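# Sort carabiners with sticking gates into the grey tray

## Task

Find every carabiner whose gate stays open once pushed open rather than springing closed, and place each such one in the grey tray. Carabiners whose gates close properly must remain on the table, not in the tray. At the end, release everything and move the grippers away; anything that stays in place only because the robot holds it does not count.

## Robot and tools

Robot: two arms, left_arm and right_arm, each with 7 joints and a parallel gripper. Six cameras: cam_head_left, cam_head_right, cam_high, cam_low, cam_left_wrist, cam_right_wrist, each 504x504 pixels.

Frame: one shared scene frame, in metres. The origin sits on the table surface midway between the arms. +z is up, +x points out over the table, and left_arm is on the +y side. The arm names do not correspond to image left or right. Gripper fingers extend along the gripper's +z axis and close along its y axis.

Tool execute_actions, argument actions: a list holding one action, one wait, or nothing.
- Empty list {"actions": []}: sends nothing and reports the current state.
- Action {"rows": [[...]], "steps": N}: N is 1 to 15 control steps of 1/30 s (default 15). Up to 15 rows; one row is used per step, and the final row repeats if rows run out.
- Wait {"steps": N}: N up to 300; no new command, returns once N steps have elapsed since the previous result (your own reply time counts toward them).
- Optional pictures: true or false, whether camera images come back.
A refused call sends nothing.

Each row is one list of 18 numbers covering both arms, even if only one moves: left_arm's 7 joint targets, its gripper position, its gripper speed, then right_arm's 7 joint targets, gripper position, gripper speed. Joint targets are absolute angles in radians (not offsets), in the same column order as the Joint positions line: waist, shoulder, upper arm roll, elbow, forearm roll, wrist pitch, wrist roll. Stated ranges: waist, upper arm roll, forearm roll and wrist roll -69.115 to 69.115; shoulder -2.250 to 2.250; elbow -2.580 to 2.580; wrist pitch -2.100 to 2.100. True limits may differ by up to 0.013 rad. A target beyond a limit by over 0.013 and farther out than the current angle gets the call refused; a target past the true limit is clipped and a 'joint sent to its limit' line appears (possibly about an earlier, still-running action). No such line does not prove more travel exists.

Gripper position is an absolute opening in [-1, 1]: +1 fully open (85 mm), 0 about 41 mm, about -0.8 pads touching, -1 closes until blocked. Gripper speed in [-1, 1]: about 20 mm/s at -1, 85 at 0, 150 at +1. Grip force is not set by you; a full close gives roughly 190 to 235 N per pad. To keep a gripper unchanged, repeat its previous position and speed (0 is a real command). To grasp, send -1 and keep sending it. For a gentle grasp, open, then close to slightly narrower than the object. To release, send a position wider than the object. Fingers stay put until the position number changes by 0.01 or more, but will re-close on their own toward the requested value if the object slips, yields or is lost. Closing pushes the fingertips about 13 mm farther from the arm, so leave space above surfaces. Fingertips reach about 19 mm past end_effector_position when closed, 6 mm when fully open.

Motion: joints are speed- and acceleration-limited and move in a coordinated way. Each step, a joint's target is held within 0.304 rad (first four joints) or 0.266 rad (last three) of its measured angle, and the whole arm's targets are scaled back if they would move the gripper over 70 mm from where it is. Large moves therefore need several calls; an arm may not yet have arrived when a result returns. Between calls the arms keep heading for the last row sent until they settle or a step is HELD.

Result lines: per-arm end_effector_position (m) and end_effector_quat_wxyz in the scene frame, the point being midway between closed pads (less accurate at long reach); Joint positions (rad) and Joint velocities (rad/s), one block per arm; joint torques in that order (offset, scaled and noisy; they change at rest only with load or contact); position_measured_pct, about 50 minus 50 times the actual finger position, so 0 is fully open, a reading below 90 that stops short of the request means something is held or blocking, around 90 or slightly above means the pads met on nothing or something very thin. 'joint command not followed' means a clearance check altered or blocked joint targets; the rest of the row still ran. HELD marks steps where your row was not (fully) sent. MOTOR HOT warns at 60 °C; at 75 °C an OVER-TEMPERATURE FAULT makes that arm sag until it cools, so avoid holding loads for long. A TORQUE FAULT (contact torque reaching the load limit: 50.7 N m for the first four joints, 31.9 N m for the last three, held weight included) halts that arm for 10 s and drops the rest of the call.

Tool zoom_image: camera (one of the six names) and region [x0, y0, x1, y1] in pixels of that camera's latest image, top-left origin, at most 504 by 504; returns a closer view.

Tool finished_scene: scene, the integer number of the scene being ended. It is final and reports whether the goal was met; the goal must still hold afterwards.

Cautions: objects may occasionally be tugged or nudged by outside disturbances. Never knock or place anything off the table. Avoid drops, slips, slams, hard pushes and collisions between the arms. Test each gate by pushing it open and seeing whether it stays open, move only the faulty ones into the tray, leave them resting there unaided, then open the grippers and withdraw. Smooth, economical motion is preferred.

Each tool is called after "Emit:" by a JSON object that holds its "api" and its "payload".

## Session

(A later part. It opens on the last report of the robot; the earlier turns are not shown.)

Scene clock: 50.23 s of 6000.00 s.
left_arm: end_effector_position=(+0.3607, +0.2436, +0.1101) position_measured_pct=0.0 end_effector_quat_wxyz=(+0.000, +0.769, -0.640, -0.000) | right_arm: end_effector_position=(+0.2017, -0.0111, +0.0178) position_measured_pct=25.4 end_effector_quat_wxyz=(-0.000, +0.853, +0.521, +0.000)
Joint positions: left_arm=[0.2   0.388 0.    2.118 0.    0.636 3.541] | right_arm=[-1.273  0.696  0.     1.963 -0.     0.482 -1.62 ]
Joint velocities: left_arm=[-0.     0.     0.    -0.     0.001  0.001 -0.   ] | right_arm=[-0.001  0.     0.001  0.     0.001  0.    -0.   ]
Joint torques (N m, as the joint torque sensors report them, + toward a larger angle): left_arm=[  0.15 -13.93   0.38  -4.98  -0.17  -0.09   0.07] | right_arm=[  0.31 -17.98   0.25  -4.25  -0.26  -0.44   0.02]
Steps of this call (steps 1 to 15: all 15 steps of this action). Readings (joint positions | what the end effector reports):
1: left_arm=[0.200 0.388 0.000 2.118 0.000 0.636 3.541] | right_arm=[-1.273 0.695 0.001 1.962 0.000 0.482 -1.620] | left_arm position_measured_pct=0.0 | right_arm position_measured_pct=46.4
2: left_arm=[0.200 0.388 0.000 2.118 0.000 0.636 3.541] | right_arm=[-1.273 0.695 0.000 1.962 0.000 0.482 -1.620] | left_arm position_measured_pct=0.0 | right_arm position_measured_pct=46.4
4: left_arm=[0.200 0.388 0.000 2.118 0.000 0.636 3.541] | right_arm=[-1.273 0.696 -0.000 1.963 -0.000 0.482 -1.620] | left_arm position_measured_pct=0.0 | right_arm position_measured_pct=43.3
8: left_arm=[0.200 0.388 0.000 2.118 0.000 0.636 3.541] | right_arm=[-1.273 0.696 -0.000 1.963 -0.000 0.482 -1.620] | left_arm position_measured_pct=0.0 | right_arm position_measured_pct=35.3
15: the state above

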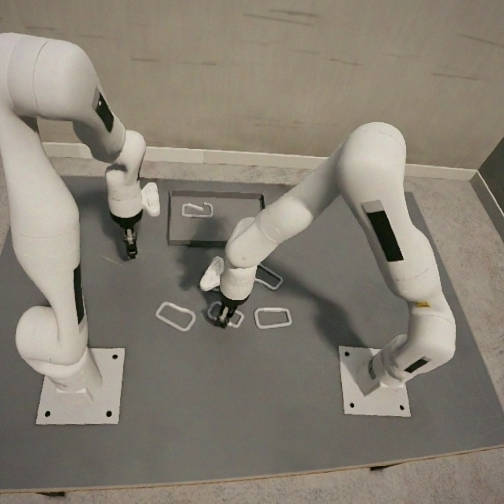

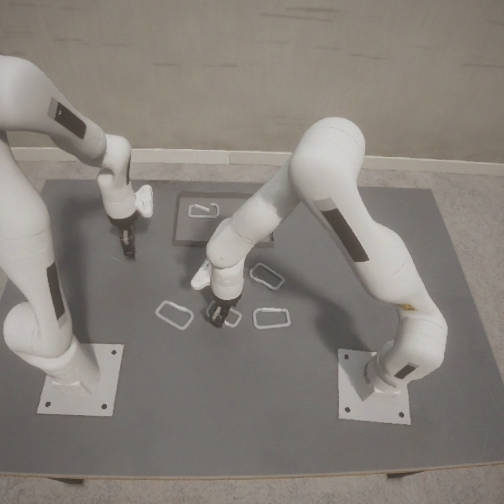

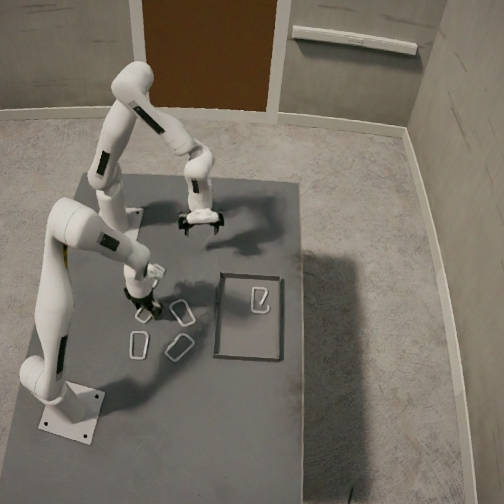

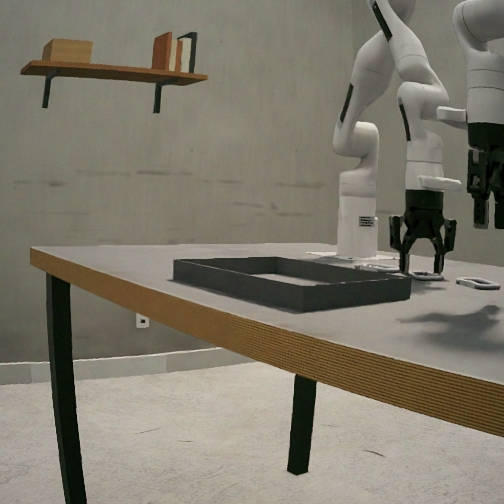

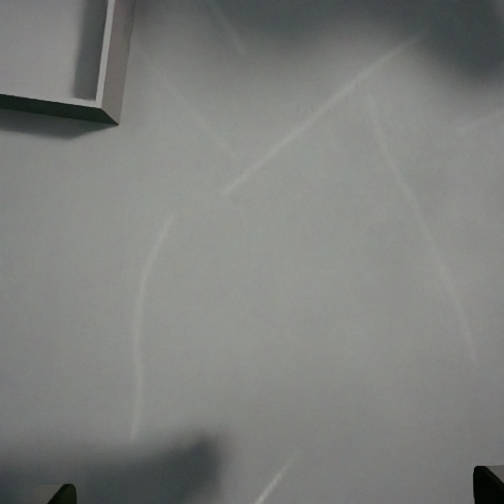

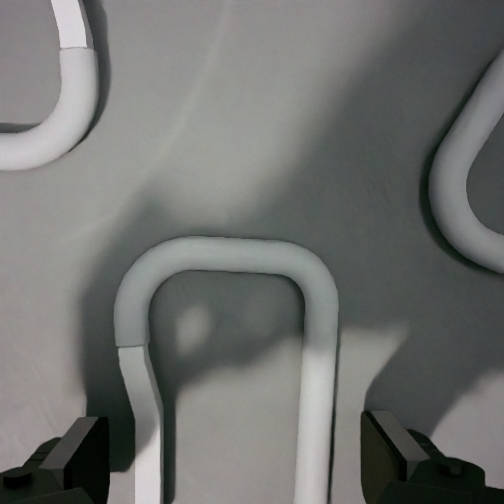

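Emit:
{"api": "execute_actions", "payload": {"actions": [{"rows":[[0.3,0.41,0,2.4,0,0.33,3.496,1,0, -1.2735,0.62,0,1.95,0,0.57,-1.62,1,0]],"steps":9}], "pictures": false}}

Emit:
{"api": "execute_actions", "payload": {"actions": [{"rows":[[0.3,0.41,0,2.4,0,0.33,3.496,1,0, -1.049,0.7302,0,1.694,0,0.7174,-3.472,1,0]],"steps":15}], "pictures": false}}

Emit:
{"api": "execute_actions", "payload": {"actions": [{"steps":20}], "pictures": false}}

Emit:
{"api": "execute_actions", "payload": {"actions": [{"rows":[[0.778,0.41,0,2.4,0,0.33,3.496,1,0, -1.049,0.7302,0,1.694,0,0.7174,-3.472,1,0]],"steps":15}], "pictures": false}}

Emit:
{"api": "execute_actions", "payload": {"actions": [{"steps":4}], "pictures": false}}

Emit:
{"api": "execute_actions", "payload": {"actions": [{"rows":[[0.778,0.5672,0,2.4242,0,0.1502,3.496,1,0, -1.049,0.7906,0,1.7092,0,0.6418,-3.472,1,0]],"steps":15}]}}

Scene clock: 58.20 s of 6000.00 s.
left_arm: end_effector_position=(+0.3051, +0.2357, +0.0761) position_measured_pct=0.0 end_effector_quat_wxyz=(+0.002, +0.737, -0.676, -0.004) | right_arm: end_effector_position=(+0.2012, -0.0123, +0.0499) position_measured_pct=6.0 end_effector_quat_wxyz=(+0.000, +0.853, +0.521, -0.001)
Joint positions: left_arm=[0.267 0.402 0.    2.3   0.    0.448 3.512] | right_arm=[-1.273  0.624  0.     1.95   0.     0.569 -1.62 ]
Joint velocities: left_arm=[ 0.298  0.076  0.012  0.942  0.001 -1.084 -0.152] | right_arm=[-0.001 -0.022 -0.001  0.007 -0.001  0.026  0.   ]
Joint torques (N m, as the joint torque sensors report them, + toward a larger angle): left_arm=[ -0.62 -13.38  -0.57  -4.78  -0.03  -0.23  -0.3 ] | right_arm=[  0.53 -18.4    0.48  -5.04  -0.33  -0.52   0.  ]
Steps of this call (steps 1 to 15: the robot went on to your last target; steps 16 to 90: nothing new was sent; then 4.67 s passed at rest; steps 91 to 99: all 9 steps of this action). Readings (joint positions | what the end effector reports):
91: left_arm=[0.201 0.388 -0.000 2.119 -0.000 0.635 3.541] | right_arm=[-1.274 0.695 -0.000 1.963 0.000 0.483 -1.620] | left_arm position_measured_pct=0.0 | right_arm position_measured_pct=25.0
92: left_arm=[0.203 0.388 -0.000 2.124 -0.000 0.630 3.540] | right_arm=[-1.274 0.688 -0.000 1.962 0.000 0.489 -1.620] | left_arm position_measured_pct=0.0 | right_arm position_measured_pct=24.6
94: left_arm=[0.214 0.390 -0.001 2.150 -0.000 0.604 3.536] | right_arm=[-1.274 0.659 -0.000 1.958 -0.000 0.519 -1.620] | left_arm position_measured_pct=0.0 | right_arm position_measured_pct=20.2
98: left_arm=[0.256 0.400 -0.000 2.267 0.000 0.486 3.517] | right_arm=[-1.273 0.625 0.000 1.950 0.000 0.568 -1.620] | left_arm position_measured_pct=0.0 | right_arm position_measured_pct=9.1
99: the state above

Scene clock: 58.70 s of 6000.00 s.
left_arm: end_effector_position=(+0.2777, +0.2344, +0.0622) position_measured_pct=0.0 end_effector_quat_wxyz=(-0.000, +0.720, -0.694, +0.001) | right_arm: end_effector_position=(+0.3111, -0.0045, +0.0509) position_measured_pct=0.0 end_effector_quat_wxyz=(-0.000, +0.975, +0.222, +0.001)
Joint positions: left_arm=[0.3   0.41  0.    2.4   0.    0.33  3.496] | right_arm=[-1.071  0.719  0.001  1.716  0.     0.705 -2.066]
Joint velocities: left_arm=[ 0.003  0.    -0.002  0.     0.001  0.    -0.   ] | right_arm=[ 0.152  0.072 -0.003 -0.167  0.     0.098 -1.216]
Joint torques (N m, as the joint torque sensors report them, + toward a larger angle): left_arm=[  0.02 -11.41   0.31  -2.77  -0.03   0.12  -0.14] | right_arm=[  0.07 -20.31  -0.08  -5.29  -0.44  -0.33   0.3 ]
Steps of this call (steps 1 to 15: all 15 steps of this action). Readings (joint positions | what the end effector reports):
1: left_arm=[0.276 0.405 0.000 2.330 0.000 0.414 3.507] | right_arm=[-1.272 0.624 -0.000 1.949 -0.000 0.570 -1.621] | left_arm position_measured_pct=0.0 | right_arm position_measured_pct=3.6
2: left_arm=[0.283 0.407 0.001 2.354 0.000 0.385 3.503] | right_arm=[-1.266 0.627 -0.001 1.944 -0.000 0.574 -1.626] | left_arm position_measured_pct=0.0 | right_arm position_measured_pct=1.6
4: left_arm=[0.293 0.409 0.001 2.387 0.000 0.346 3.498] | right_arm=[-1.240 0.640 -0.002 1.917 -0.001 0.590 -1.653] | left_arm position_measured_pct=0.0 | right_arm position_measured_pct=0.4
8: left_arm=[0.298 0.410 0.000 2.400 0.000 0.331 3.496] | right_arm=[-1.149 0.684 -0.000 1.811 0.000 0.649 -1.782] | left_arm position_measured_pct=0.0 | right_arm position_measured_pct=0.0
15: the state above

Scene clock: 59.37 s of 6000.00 s.
left_arm: end_effector_position=(+0.2777, +0.2344, +0.0622) position_measured_pct=0.0 end_effector_quat_wxyz=(-0.000, +0.720, -0.694, +0.001) | right_arm: end_effector_position=(+0.3221, -0.0065, +0.0501) position_measured_pct=0.0 end_effector_quat_wxyz=(-0.000, +0.981, -0.192, +0.000)
Joint positions: left_arm=[0.3   0.41  0.    2.4   0.    0.33  3.496] | right_arm=[-1.049  0.73   0.     1.694  0.     0.717 -2.879]
Joint velocities: left_arm=[ 0.    -0.    -0.001  0.001 -0.    -0.     0.   ] | right_arm=[ 0.002  0.001 -0.001 -0.001  0.001  0.001 -1.217]
Joint torques (N m, as the joint torque sensors report them, + toward a larger angle): left_arm=[  0.12 -11.58   0.22  -2.95  -0.03   0.03  -0.04] | right_arm=[  0.39 -20.37   0.39  -6.    -0.25  -0.35   0.11]
Steps of this call (steps 1 to 20: the robot went on to your last target). Readings (joint positions | what the end effector reports):
1: left_arm=[0.300 0.410 0.000 2.400 0.000 0.330 3.496] | right_arm=[-1.066 0.722 0.001 1.711 0.000 0.708 -2.107] | left_arm position_measured_pct=0.0 | right_arm position_measured_pct=0.0
2: left_arm=[0.300 0.410 0.000 2.400 0.000 0.330 3.496] | right_arm=[-1.063 0.723 0.001 1.707 0.000 0.710 -2.147] | left_arm position_measured_pct=0.0 | right_arm position_measured_pct=0.0
4: left_arm=[0.300 0.410 0.000 2.400 0.000 0.330 3.496] | right_arm=[-1.057 0.726 0.000 1.702 0.000 0.713 -2.229] | left_arm position_measured_pct=0.0 | right_arm position_measured_pct=0.0
8: left_arm=[0.300 0.410 0.000 2.400 0.000 0.330 3.496] | right_arm=[-1.052 0.729 0.000 1.697 0.000 0.716 -2.391] | left_arm position_measured_pct=0.0 | right_arm position_measured_pct=0.0
20: the state above

Scene clock: 59.87 s of 6000.00 s.
left_arm: end_effector_position=(+0.2131, +0.1428, +0.0622) position_measured_pct=0.0 end_effector_quat_wxyz=(-0.000, -0.562, +0.827, -0.001) | right_arm: end_effector_position=(+0.3221, -0.0066, +0.0501) position_measured_pct=0.0 end_effector_quat_wxyz=(+0.000, +0.886, -0.465, -0.000)
Joint positions: left_arm=[0.714 0.41  0.001 2.4   0.    0.33  3.496] | right_arm=[-1.049  0.73   0.     1.694 -0.     0.717 -3.458]
Joint velocities: left_arm=[ 0.688 -0.001  0.005  0.004  0.001  0.001  0.   ] | right_arm=[ 0.     0.     0.     0.     0.001  0.001 -0.469]
Joint torques (N m, as the joint torque sensors report them, + toward a larger angle): left_arm=[ -0.98 -11.54  -0.39  -2.93  -0.16  -0.01  -0.05] | right_arm=[  0.45 -20.29   0.48  -5.85  -0.31  -0.33   0.36]
Steps of this call (steps 1 to 15: all 15 steps of this action). Readings (joint positions | what the end effector reports):
1: left_arm=[0.302 0.410 -0.000 2.400 -0.000 0.330 3.496] | right_arm=[-1.049 0.730 0.000 1.694 0.000 0.717 -2.920] | left_arm position_measured_pct=0.0 | right_arm position_measured_pct=0.0
2: left_arm=[0.309 0.410 -0.001 2.400 -0.000 0.330 3.496] | right_arm=[-1.049 0.730 0.000 1.694 0.000 0.717 -2.960] | left_arm position_measured_pct=0.0 | right_arm position_measured_pct=0.0
4: left_arm=[0.340 0.410 -0.001 2.400 -0.000 0.330 3.496] | right_arm=[-1.049 0.730 0.000 1.694 0.000 0.717 -3.042] | left_arm position_measured_pct=0.0 | right_arm position_measured_pct=0.0
8: left_arm=[0.466 0.410 -0.001 2.399 -0.000 0.330 3.496] | right_arm=[-1.049 0.730 0.000 1.694 0.000 0.717 -3.204] | left_arm position_measured_pct=0.0 | right_arm position_measured_pct=0.0
15: the state above

Scene clock: 60.00 s of 6000.00 s.
left_arm: end_effector_position=(+0.2024, +0.1337, +0.0622) position_measured_pct=0.0 end_effector_quat_wxyz=(-0.000, -0.541, +0.841, -0.001) | right_arm: end_effector_position=(+0.3221, -0.0066, +0.0501) position_measured_pct=0.0 end_effector_quat_wxyz=(+0.000, +0.882, -0.471, -0.000)
Joint positions: left_arm=[0.765 0.41  0.001 2.4   0.    0.33  3.496] | right_arm=[-1.049  0.73   0.     1.694 -0.     0.717 -3.472]
Joint velocities: left_arm=[ 0.072 -0.    -0.002  0.002  0.     0.002 -0.001] | right_arm=[-0.     0.    -0.002 -0.    -0.001  0.    -0.002]
Joint torques (N m, as the joint torque sensors report them, + toward a larger angle): left_arm=[ -1.28 -11.91  -0.12  -2.8   -0.27   0.05  -0.02] | right_arm=[  0.38 -20.24   0.48  -5.81  -0.27  -0.31   0.  ]
Steps of this call (steps 1 to 4: the robot went on to your last target). Readings (joint positions | what the end effector reports):
1: left_arm=[0.735 0.410 0.001 2.400 0.000 0.330 3.496] | right_arm=[-1.049 0.730 0.000 1.694 -0.000 0.717 -3.469] | left_arm position_measured_pct=0.0 | right_arm position_measured_pct=0.0
2: left_arm=[0.750 0.410 0.001 2.400 0.000 0.330 3.496] | right_arm=[-1.049 0.730 0.000 1.694 -0.000 0.717 -3.471] | left_arm position_measured_pct=0.0 | right_arm position_measured_pct=0.0
4: the state above

Scene clock: 60.50 s of 6000.00 s.
left_arm: end_effector_position=(+0.2025, +0.1294, +0.0183) position_measured_pct=0.0 end_effector_quat_wxyz=(+0.000, -0.536, +0.844, -0.001) | right_arm: end_effector_position=(+0.3221, -0.0065, +0.0179) position_measured_pct=0.0 end_effector_quat_wxyz=(-0.000, +0.882, -0.471, +0.000)
Joint positions: left_arm=[0.778 0.564 0.    2.424 0.    0.15  3.496] | right_arm=[-1.049  0.79  -0.     1.709  0.     0.642 -3.472]
Joint velocities: left_arm=[ 0.001  0.025 -0.     0.004  0.001 -0.001 -0.001] | right_arm=[-0.     0.004  0.    -0.     0.    -0.    -0.   ]
Joint torques (N m, as the joint torque sensors report them, + toward a larger angle): left_arm=[  0.01 -13.27   0.09  -1.48  -0.02  -0.08  -0.1 ] | right_arm=[  0.45 -21.03   0.47  -5.33  -0.28  -0.33   0.02]
Steps of this call (steps 1 to 15: all 15 steps of this action). Readings (joint positions | what the end effector reports):
1: left_arm=[0.767 0.411 0.001 2.400 0.000 0.329 3.496] | right_arm=[-1.049 0.732 0.000 1.694 -0.000 0.716 -3.472] | left_arm position_measured_pct=0.0 | right_arm position_measured_pct=0.0
2: left_arm=[0.770 0.418 0.000 2.401 0.000 0.322 3.496] | right_arm=[-1.049 0.738 0.000 1.695 0.000 0.710 -3.472] | left_arm position_measured_pct=0.0 | right_arm position_measured_pct=0.0
4: left_arm=[0.773 0.449 0.000 2.405 0.000 0.291 3.496] | right_arm=[-1.049 0.765 0.000 1.701 0.000 0.678 -3.472] | left_arm position_measured_pct=0.0 | right_arm position_measured_pct=0.0
8: left_arm=[0.777 0.538 0.000 2.419 0.000 0.185 3.496] | right_arm=[-1.049 0.787 -0.000 1.710 -0.000 0.643 -3.472] | left_arm position_measured_pct=0.0 | right_arm position_measured_pct=0.0
15: the state above

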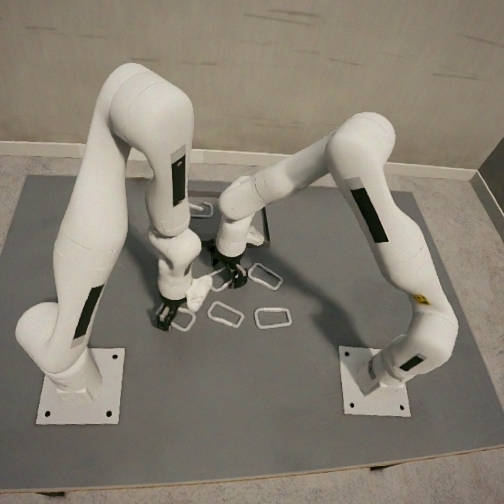

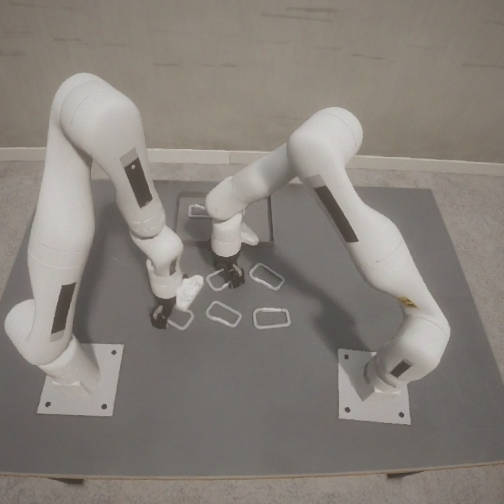

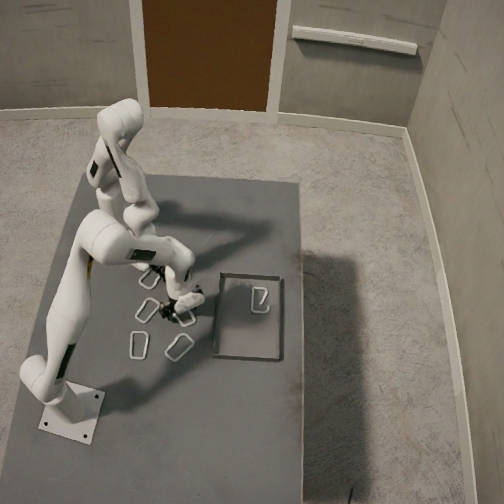

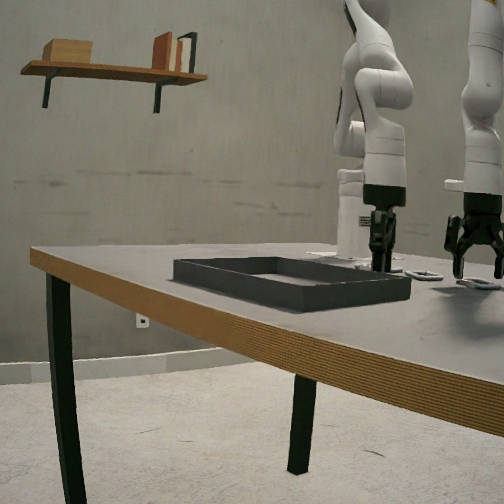

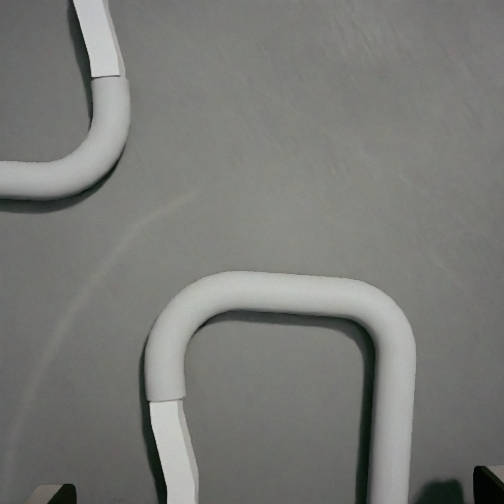

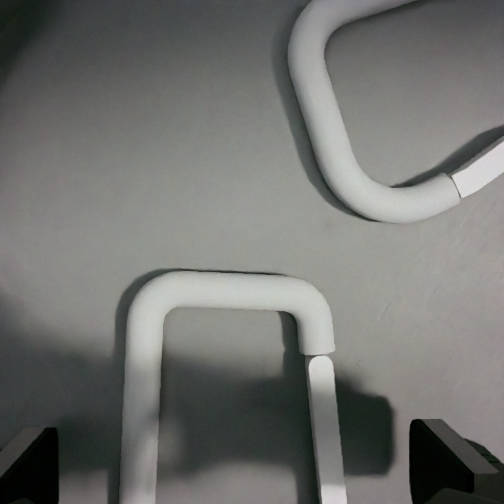

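Emit:
{"api": "execute_actions", "payload": {"actions": [{"rows":[[0.768,0.565,0,2.4369,0,0.14,3.486,0.12,-0.1, -1.043,0.7906,0,1.7092,0,0.6418,-3.466,0.12,-0.1]],"steps":15}], "pictures": false}}

Emit:
{"api": "execute_actions", "payload": {"actions": [{"steps":9}]}}

Emit:
{"api": "execute_actions", "payload": {"actions": [{"rows":[[0.768,0.565,0,2.4369,0,0.14,3.486,0.55,-0.4, -1.043,0.7906,0,1.7092,0,0.6418,-3.466,0.55,-0.4]],"steps":15}]}}

Scene clock: 63.80 s of 6000.00 s.
left_arm: end_effector_position=(+0.2011, +0.1346, +0.0176) position_measured_pct=34.1 end_effector_quat_wxyz=(-0.000, -0.535, +0.845, +0.000) | right_arm: end_effector_position=(+0.3246, -0.0081, +0.0181) position_measured_pct=34.1 end_effector_quat_wxyz=(-0.001, +0.882, -0.471, +0.000)
Joint positions: left_arm=[ 0.768  0.565 -0.     2.437 -0.     0.14   3.486] | right_arm=[-1.043  0.79   0.     1.709  0.     0.642 -3.466]
Joint velocities: left_arm=[-0.002 -0.019 -0.003 -0.004 -0.005  0.    -0.003] | right_arm=[ 0.    -0.025  0.001 -0.017 -0.001  0.003  0.001]
Joint torques (N m, as the joint torque sensors report them, + toward a larger angle): left_arm=[  0.08 -11.67   0.24  -1.45  -0.08   0.15  -0.13] | right_arm=[  0.28 -18.1    0.45  -4.07  -0.45  -0.19   0.12]
Steps of this call (steps 1 to 15: the robot went on to your last target; steps 16 to 84: nothing new was sent; steps 85 to 99: all 15 steps of this action). Readings (joint positions | what the end effector reports):
85: left_arm=[0.777 0.567 0.000 2.425 0.000 0.149 3.495] | right_arm=[-1.048 0.791 -0.000 1.709 -0.000 0.642 -3.471] | left_arm position_measured_pct=0.0 | right_arm position_measured_pct=0.0
86: left_arm=[0.772 0.566 0.000 2.429 0.000 0.146 3.492] | right_arm=[-1.045 0.791 -0.001 1.709 -0.000 0.642 -3.469] | left_arm position_measured_pct=0.4 | right_arm position_measured_pct=0.4
88: left_arm=[0.769 0.565 -0.000 2.435 -0.000 0.142 3.487] | right_arm=[-1.044 0.791 0.000 1.709 0.000 0.642 -3.467] | left_arm position_measured_pct=4.4 | right_arm position_measured_pct=4.4
92: left_arm=[0.769 0.565 -0.000 2.437 -0.000 0.140 3.486] | right_arm=[-1.043 0.791 0.000 1.709 0.000 0.642 -3.466] | left_arm position_measured_pct=15.1 | right_arm position_measured_pct=15.1
99: the state above

Scene clock: 64.10 s of 6000.00 s.
left_arm: end_effector_position=(+0.2006, +0.1345, +0.0183) position_measured_pct=42.9 end_effector_quat_wxyz=(-0.000, -0.535, +0.845, -0.000) | right_arm: end_effector_position=(+0.3256, -0.0071, +0.0192) position_measured_pct=43.3 end_effector_quat_wxyz=(-0.002, +0.882, -0.471, +0.001)
Joint positions: left_arm=[0.768 0.562 0.001 2.438 0.    0.141 3.486] | right_arm=[-1.043  0.788  0.     1.707  0.     0.641 -3.466]
Joint velocities: left_arm=[ 0.    -0.     0.     0.001  0.     0.001 -0.   ] | right_arm=[-0.    -0.    -0.    -0.     0.001 -0.001  0.   ]
Joint torques (N m, as the joint torque sensors report them, + toward a larger angle): left_arm=[ -0.5  -10.45  -0.38  -2.13   0.14  -0.82  -0.11] | right_arm=[  0.49 -18.76   0.3   -4.19  -0.44  -0.01   0.08]
Steps of this call (steps 1 to 9: the robot went on to your last target). Readings (joint positions | what the end effector reports):
1: left_arm=[0.768 0.564 -0.000 2.437 -0.000 0.140 3.486] | right_arm=[-1.043 0.789 0.000 1.708 -0.000 0.642 -3.466] | left_arm position_measured_pct=36.9 | right_arm position_measured_pct=36.9
2: left_arm=[0.768 0.563 0.000 2.437 -0.000 0.141 3.486] | right_arm=[-1.043 0.789 0.000 1.708 0.000 0.641 -3.466] | left_arm position_measured_pct=39.3 | right_arm position_measured_pct=39.3
4: left_arm=[0.768 0.562 0.001 2.437 -0.000 0.141 3.486] | right_arm=[-1.043 0.788 0.000 1.707 0.000 0.641 -3.466] | left_arm position_measured_pct=41.7 | right_arm position_measured_pct=42.1
8: left_arm=[0.768 0.562 0.001 2.438 0.000 0.141 3.486] | right_arm=[-1.043 0.788 0.000 1.707 0.000 0.641 -3.466] | left_arm position_measured_pct=42.9 | right_arm position_measured_pct=43.3
9: the state above

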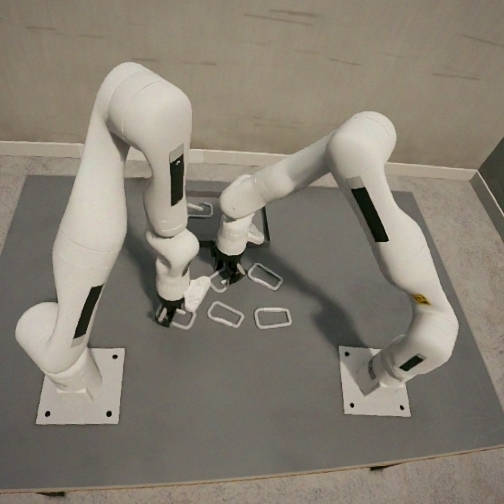

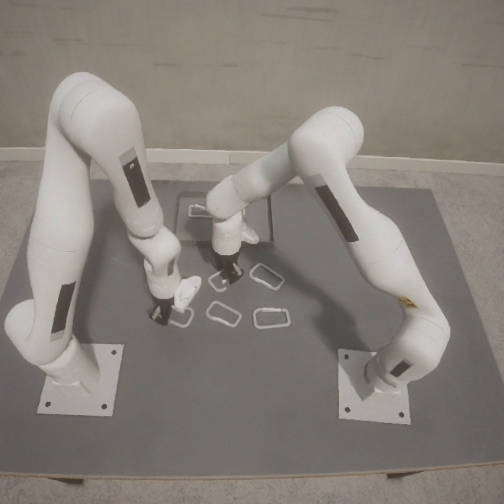

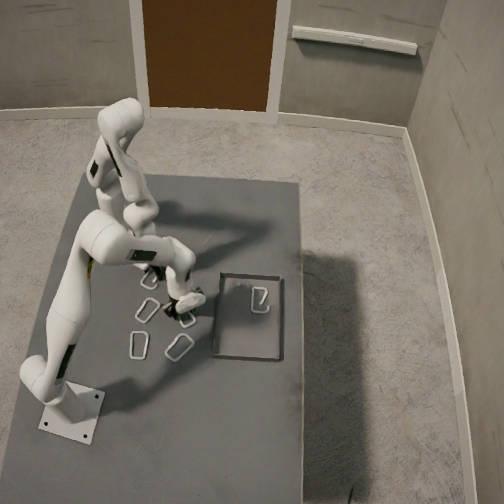

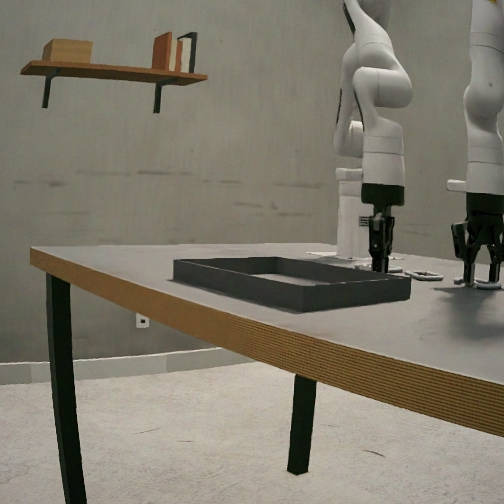

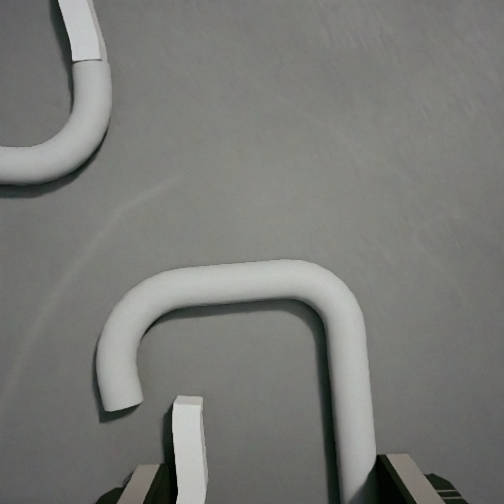

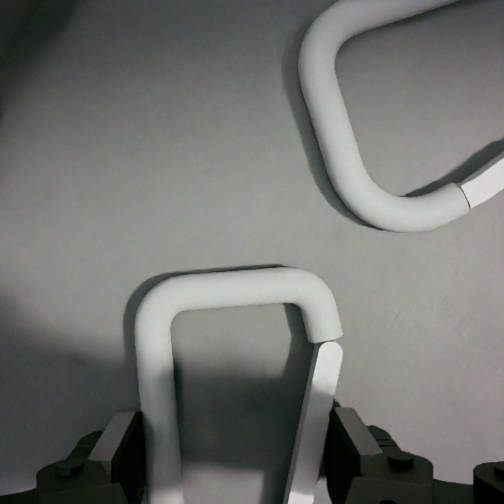

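Scene clock: 64.60 s of 6000.00 s.
left_arm: end_effector_position=(+0.2011, +0.1346, +0.0176) position_measured_pct=22.6 end_effector_quat_wxyz=(-0.000, -0.536, +0.845, +0.000) | right_arm: end_effector_position=(+0.3243, -0.0085, +0.0177) position_measured_pct=22.6 end_effector_quat_wxyz=(-0.000, +0.882, -0.471, +0.000)
Joint positions: left_arm=[ 0.768  0.565 -0.     2.437 -0.     0.14   3.486] | right_arm=[-1.043  0.791  0.     1.709  0.     0.642 -3.466]
Joint velocities: left_arm=[-0.     0.001 -0.001 -0.002 -0.001  0.    -0.   ] | right_arm=[-0.002  0.     0.001 -0.     0.001 -0.001 -0.   ]
Joint torques (N m, as the joint torque sensors report them, + toward a larger angle): left_arm=[  0.1  -12.84   0.43  -1.32  -0.02   0.06  -0.19] | right_arm=[  0.31 -20.76   0.51  -5.16  -0.23  -0.24   0.13]
Steps of this call (steps 1 to 15: all 15 steps of this action). Readings (joint positions | what the end effector reports):
1: left_arm=[0.768 0.562 0.001 2.438 0.000 0.141 3.486] | right_arm=[-1.043 0.788 0.000 1.707 0.000 0.641 -3.466] | left_arm position_measured_pct=42.9 | right_arm position_measured_pct=43.3
2: left_arm=[0.768 0.562 0.000 2.437 -0.000 0.141 3.486] | right_arm=[-1.043 0.789 0.000 1.708 0.000 0.641 -3.466] | left_arm position_measured_pct=42.5 | right_arm position_measured_pct=42.9
4: left_arm=[0.768 0.564 0.000 2.437 -0.000 0.140 3.486] | right_arm=[-1.043 0.789 0.000 1.709 0.000 0.642 -3.466] | left_arm position_measured_pct=39.7 | right_arm position_measured_pct=40.1
8: left_arm=[0.768 0.565 -0.000 2.437 0.000 0.140 3.486] | right_arm=[-1.043 0.790 -0.000 1.709 -0.000 0.642 -3.466] | left_arm position_measured_pct=31.7 | right_arm position_measured_pct=32.1
15: the state above

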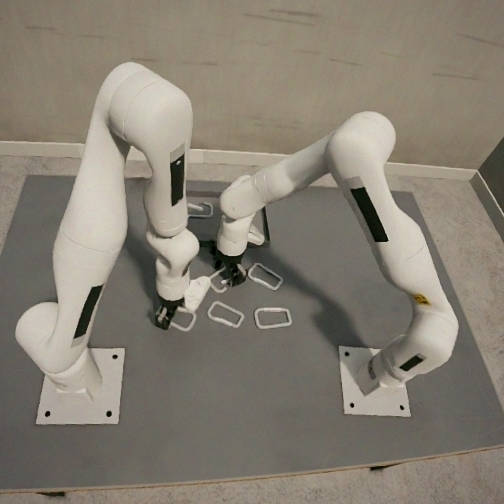

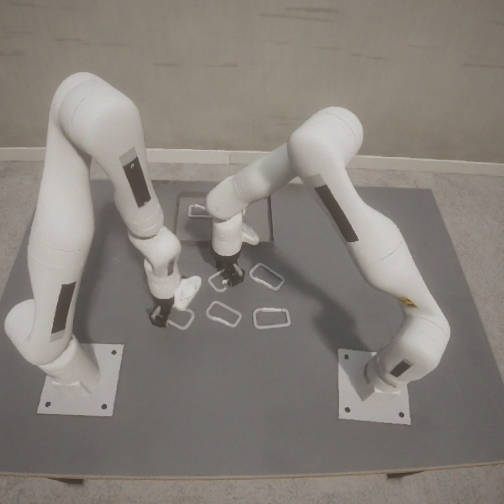

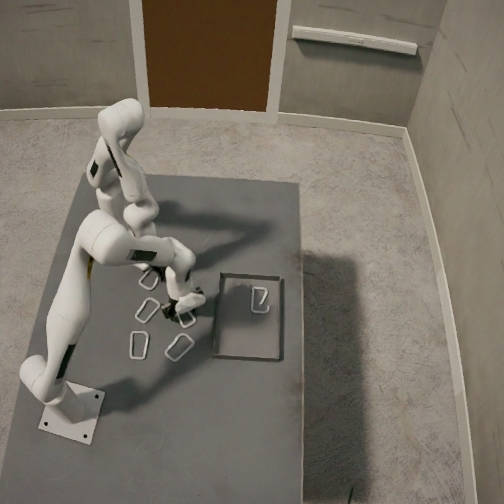

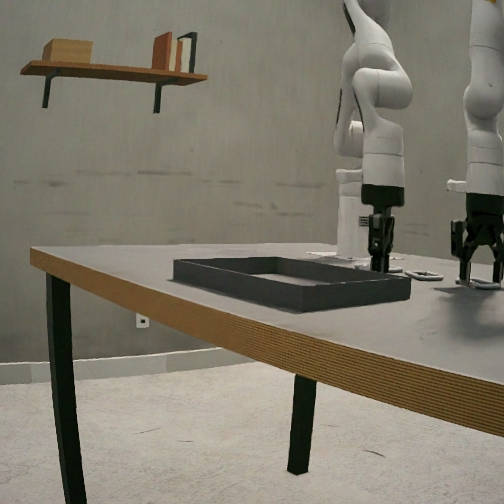

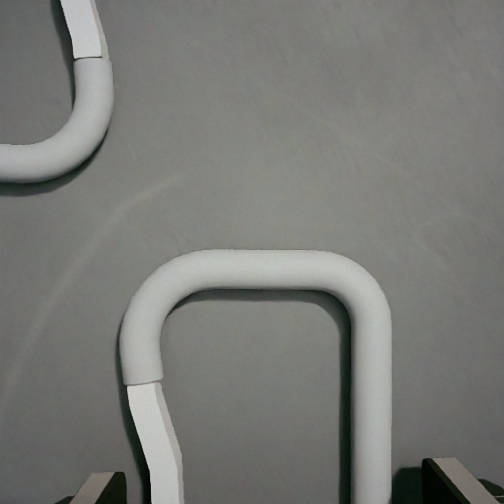

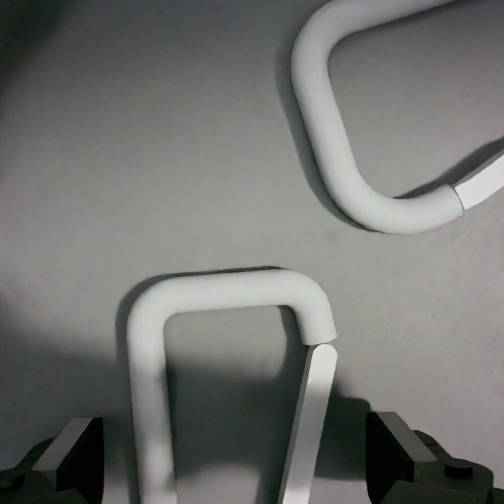

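Emit:
{"api": "execute_actions", "payload": {"actions": []}}

Scene clock: 75.53 s of 6000.00 s.
left_arm: end_effector_position=(+0.2011, +0.1346, +0.0176) position_measured_pct=22.2 end_effector_quat_wxyz=(-0.000, -0.536, +0.845, +0.000) | right_arm: end_effector_position=(+0.3243, -0.0085, +0.0177) position_measured_pct=22.2 end_effector_quat_wxyz=(+0.000, +0.882, -0.471, -0.000)
Joint positions: left_arm=[ 0.768  0.565  0.     2.437 -0.     0.14   3.486] | right_arm=[-1.043  0.791  0.     1.709  0.     0.642 -3.466]
Joint velocities: left_arm=[-0.    -0.    -0.001 -0.     0.002  0.001  0.   ] | right_arm=[-0.001  0.     0.001  0.    -0.001 -0.     0.   ]
Joint torques (N m, as the joint torque sensors report them, + toward a larger angle): left_arm=[  0.03 -12.89   0.36  -1.45   0.06  -0.11  -0.3 ] | right_arm=[  0.53 -20.58   0.38  -5.4   -0.3   -0.24   0.11]
Steps of this call (steps 1 to 15: the robot went on to your last target; steps 16 to 90: nothing new was sent; then 7.93 s passed at rest). Readings (joint positions | what the end effector reports):
1: left_arm=[0.768 0.565 -0.000 2.437 0.000 0.140 3.486] | right_arm=[-1.043 0.791 0.000 1.709 0.000 0.642 -3.466] | left_arm position_measured_pct=22.6 | right_arm position_measured_pct=22.6
2: left_arm=[0.768 0.565 -0.000 2.437 -0.000 0.140 3.486] | right_arm=[-1.043 0.791 0.000 1.709 0.000 0.642 -3.466] | left_arm position_measured_pct=22.6 | right_arm position_measured_pct=22.6
4: left_arm=[0.768 0.565 -0.000 2.437 0.000 0.140 3.486] | right_arm=[-1.043 0.791 0.000 1.709 0.000 0.642 -3.466] | left_arm position_measured_pct=22.2 | right_arm position_measured_pct=22.2
8: left_arm=[0.768 0.565 0.000 2.437 -0.000 0.140 3.486] | right_arm=[-1.043 0.791 0.000 1.709 0.000 0.642 -3.466] | left_arm position_measured_pct=22.2 | right_arm position_measured_pct=22.2
90: the state above
All arms were judged still, so your last target was given up. Only a new action makes them travel on or press farther. Fingers that are still opening or closing keep moving.

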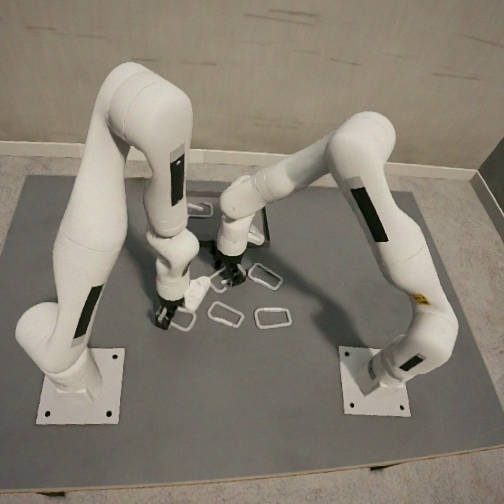

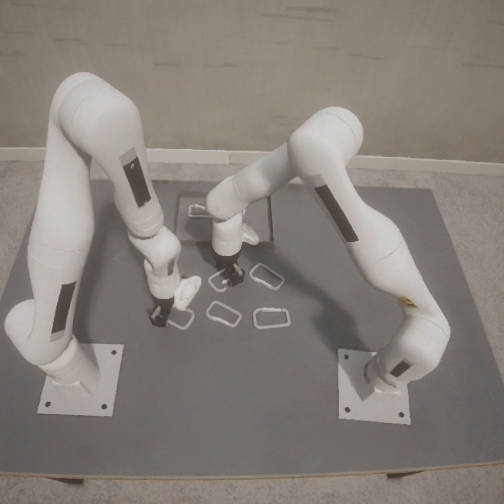

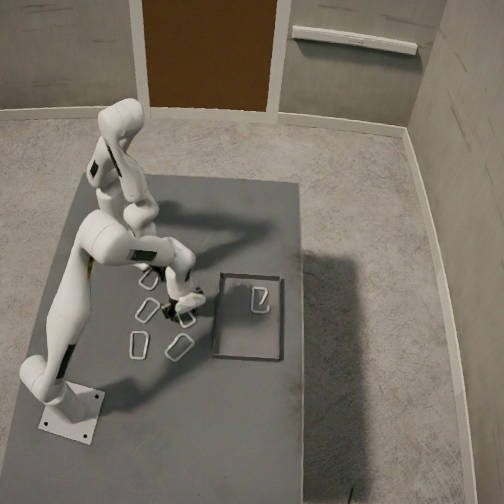

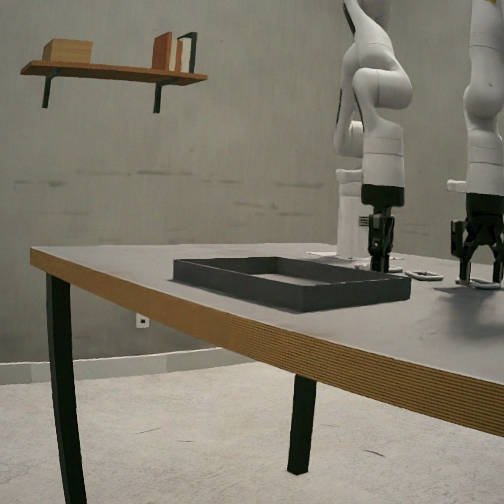

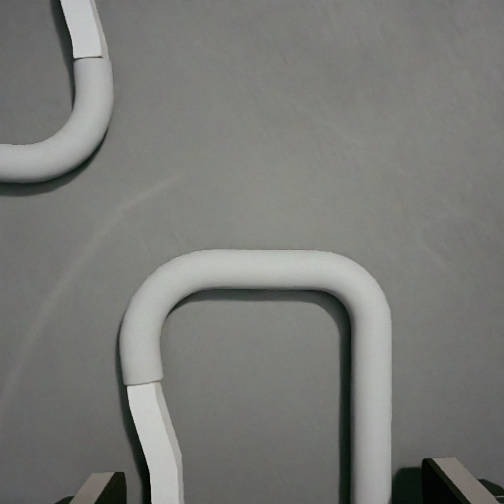

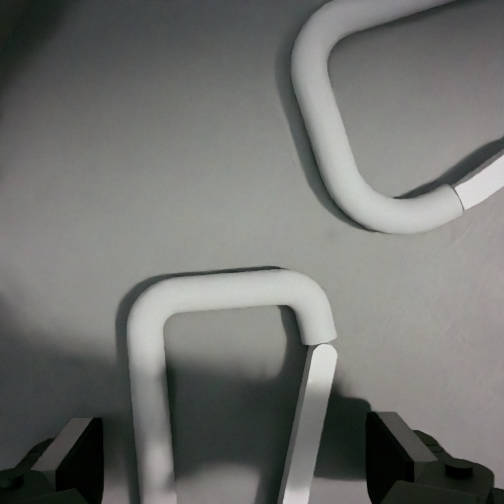

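Emit:
{"api": "execute_actions", "payload": {"actions": [{"rows":[[0.768,0.41,0,2.4,0,0.33,3.486,1,0,-1.043,0.7302,0,1.694,0,0.7174,-3.466,0.55,0]],"steps":12}], "pictures": false}}

Emit:
{"api": "execute_actions", "payload": {"actions": [{"rows":[[0.768,0.41,0,2.4,0,0.33,3.486,1,0,-1.016,0.758,0,1.6286,0,0.755,-3.389,-0.37,0.5]],"steps":15}]}}

Scene clock: 80.13 s of 6000.00 s.
left_arm: end_effector_position=(+0.2012, +0.1344, +0.0605) position_measured_pct=0.4 end_effector_quat_wxyz=(-0.000, -0.535, +0.845, +0.002) | right_arm: end_effector_position=(+0.3242, -0.0087, +0.0496) position_measured_pct=22.2 end_effector_quat_wxyz=(+0.001, +0.882, -0.471, -0.000)
Joint positions: left_arm=[0.768 0.416 0.    2.4   0.    0.329 3.486] | right_arm=[-1.043  0.731  0.     1.694 -0.     0.717 -3.466]
Joint velocities: left_arm=[-0.    -0.039 -0.001 -0.004 -0.     0.025  0.   ] | right_arm=[-0.    -0.011  0.    -0.    -0.     0.002 -0.   ]
Joint torques (N m, as the joint torque sensors report them, + toward a larger angle): left_arm=[  0.49 -12.39   0.15  -2.99  -0.01  -0.1   -0.04] | right_arm=[  0.38 -20.69   0.54  -5.8   -0.38  -0.33   0.07]
Steps of this call (steps 1 to 90: nothing new was sent; then 1.20 s passed at rest; steps 91 to 102: all 12 steps of this action). Readings (joint positions | what the end effector reports):
91: left_arm=[0.768 0.564 -0.000 2.437 -0.000 0.141 3.486] | right_arm=[-1.043 0.789 -0.000 1.709 0.000 0.643 -3.466] | left_arm position_measured_pct=22.2 | right_arm position_measured_pct=22.2
92: left_arm=[0.768 0.557 -0.000 2.436 -0.000 0.148 3.486] | right_arm=[-1.043 0.783 -0.000 1.708 -0.000 0.649 -3.466] | left_arm position_measured_pct=21.8 | right_arm position_measured_pct=22.2
94: left_arm=[0.768 0.526 -0.000 2.429 -0.000 0.180 3.486] | right_arm=[-1.043 0.755 -0.000 1.702 -0.000 0.681 -3.466] | left_arm position_measured_pct=17.5 | right_arm position_measured_pct=22.2
98: left_arm=[0.768 0.438 0.000 2.407 0.000 0.293 3.486] | right_arm=[-1.043 0.733 0.000 1.694 0.000 0.716 -3.466] | left_arm position_measured_pct=6.3 | right_arm position_measured_pct=22.2
102: the state above

Scene clock: 80.63 s of 6000.00 s.
left_arm: end_effector_position=(+0.2022, +0.1335, +0.0621) position_measured_pct=0.0 end_effector_quat_wxyz=(+0.000, -0.536, +0.845, -0.001) | right_arm: end_effector_position=(+0.3452, -0.0036, +0.0503) position_measured_pct=67.5 end_effector_quat_wxyz=(-0.000, +0.894, -0.448, +0.000)
Joint positions: left_arm=[0.768 0.41  0.    2.4   0.    0.33  3.486] | right_arm=[-1.016  0.758  0.     1.629  0.     0.755 -3.389]
Joint velocities: left_arm=[ 0.    -0.001  0.002 -0.001  0.002 -0.    -0.   ] | right_arm=[ 0.003  0.003  0.    -0.001 -0.001  0.001  0.   ]
Joint torques (N m, as the joint torque sensors report them, + toward a larger angle): left_arm=[  0.2  -11.23   0.21  -2.94   0.23   0.11  -0.15] | right_arm=[  0.14 -21.05   0.29  -6.31  -0.32  -0.29   0.09]
Steps of this call (steps 1 to 15: all 15 steps of this action). Readings (joint positions | what the end effector reports):
1: left_arm=[0.768 0.415 0.000 2.400 -0.000 0.330 3.486] | right_arm=[-1.042 0.732 -0.000 1.693 -0.000 0.718 -3.465] | left_arm position_measured_pct=0.4 | right_arm position_measured_pct=22.2
2: left_arm=[0.768 0.414 0.000 2.400 -0.000 0.330 3.486] | right_arm=[-1.040 0.735 -0.001 1.688 -0.000 0.721 -3.459] | left_arm position_measured_pct=0.0 | right_arm position_measured_pct=23.4
4: left_arm=[0.768 0.412 0.000 2.400 0.000 0.330 3.486] | right_arm=[-1.028 0.748 -0.001 1.662 -0.000 0.736 -3.429] | left_arm position_measured_pct=0.0 | right_arm position_measured_pct=29.0
8: left_arm=[0.768 0.411 0.000 2.400 0.000 0.330 3.486] | right_arm=[-1.017 0.756 0.001 1.630 0.000 0.754 -3.390] | left_arm position_measured_pct=0.0 | right_arm position_measured_pct=44.4
15: the state above

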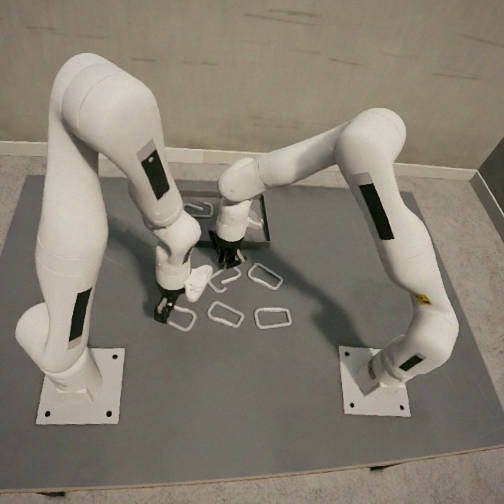

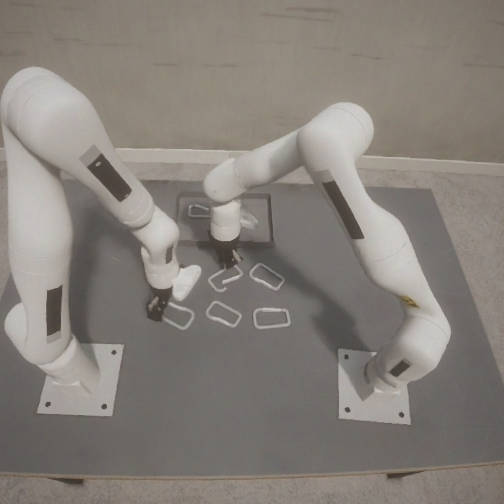

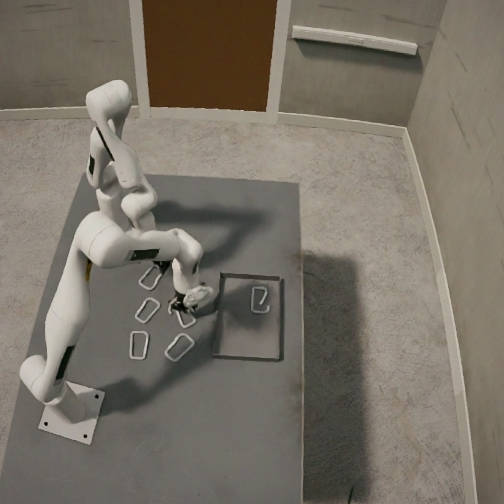

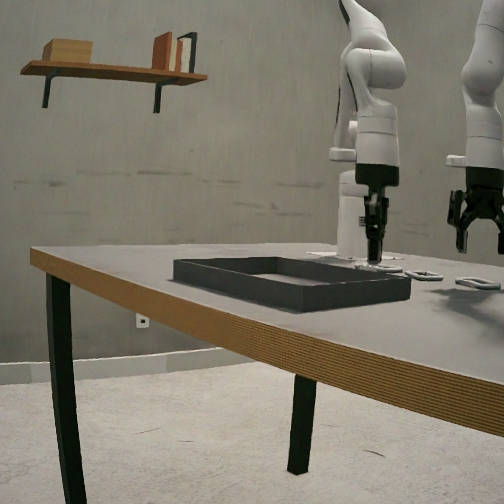

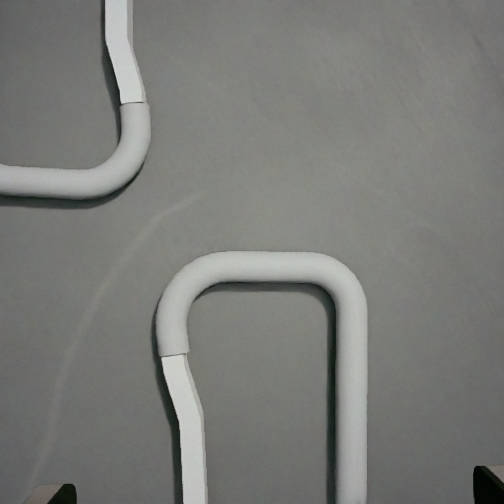

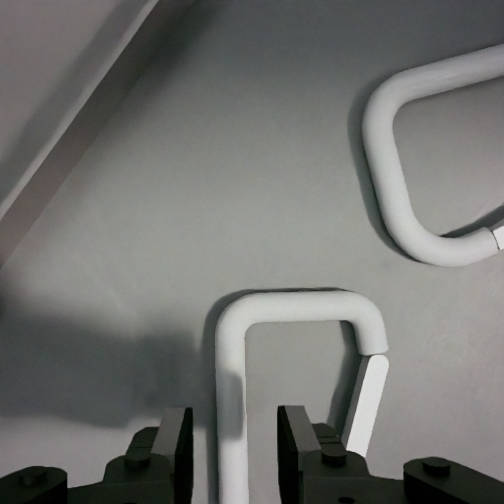

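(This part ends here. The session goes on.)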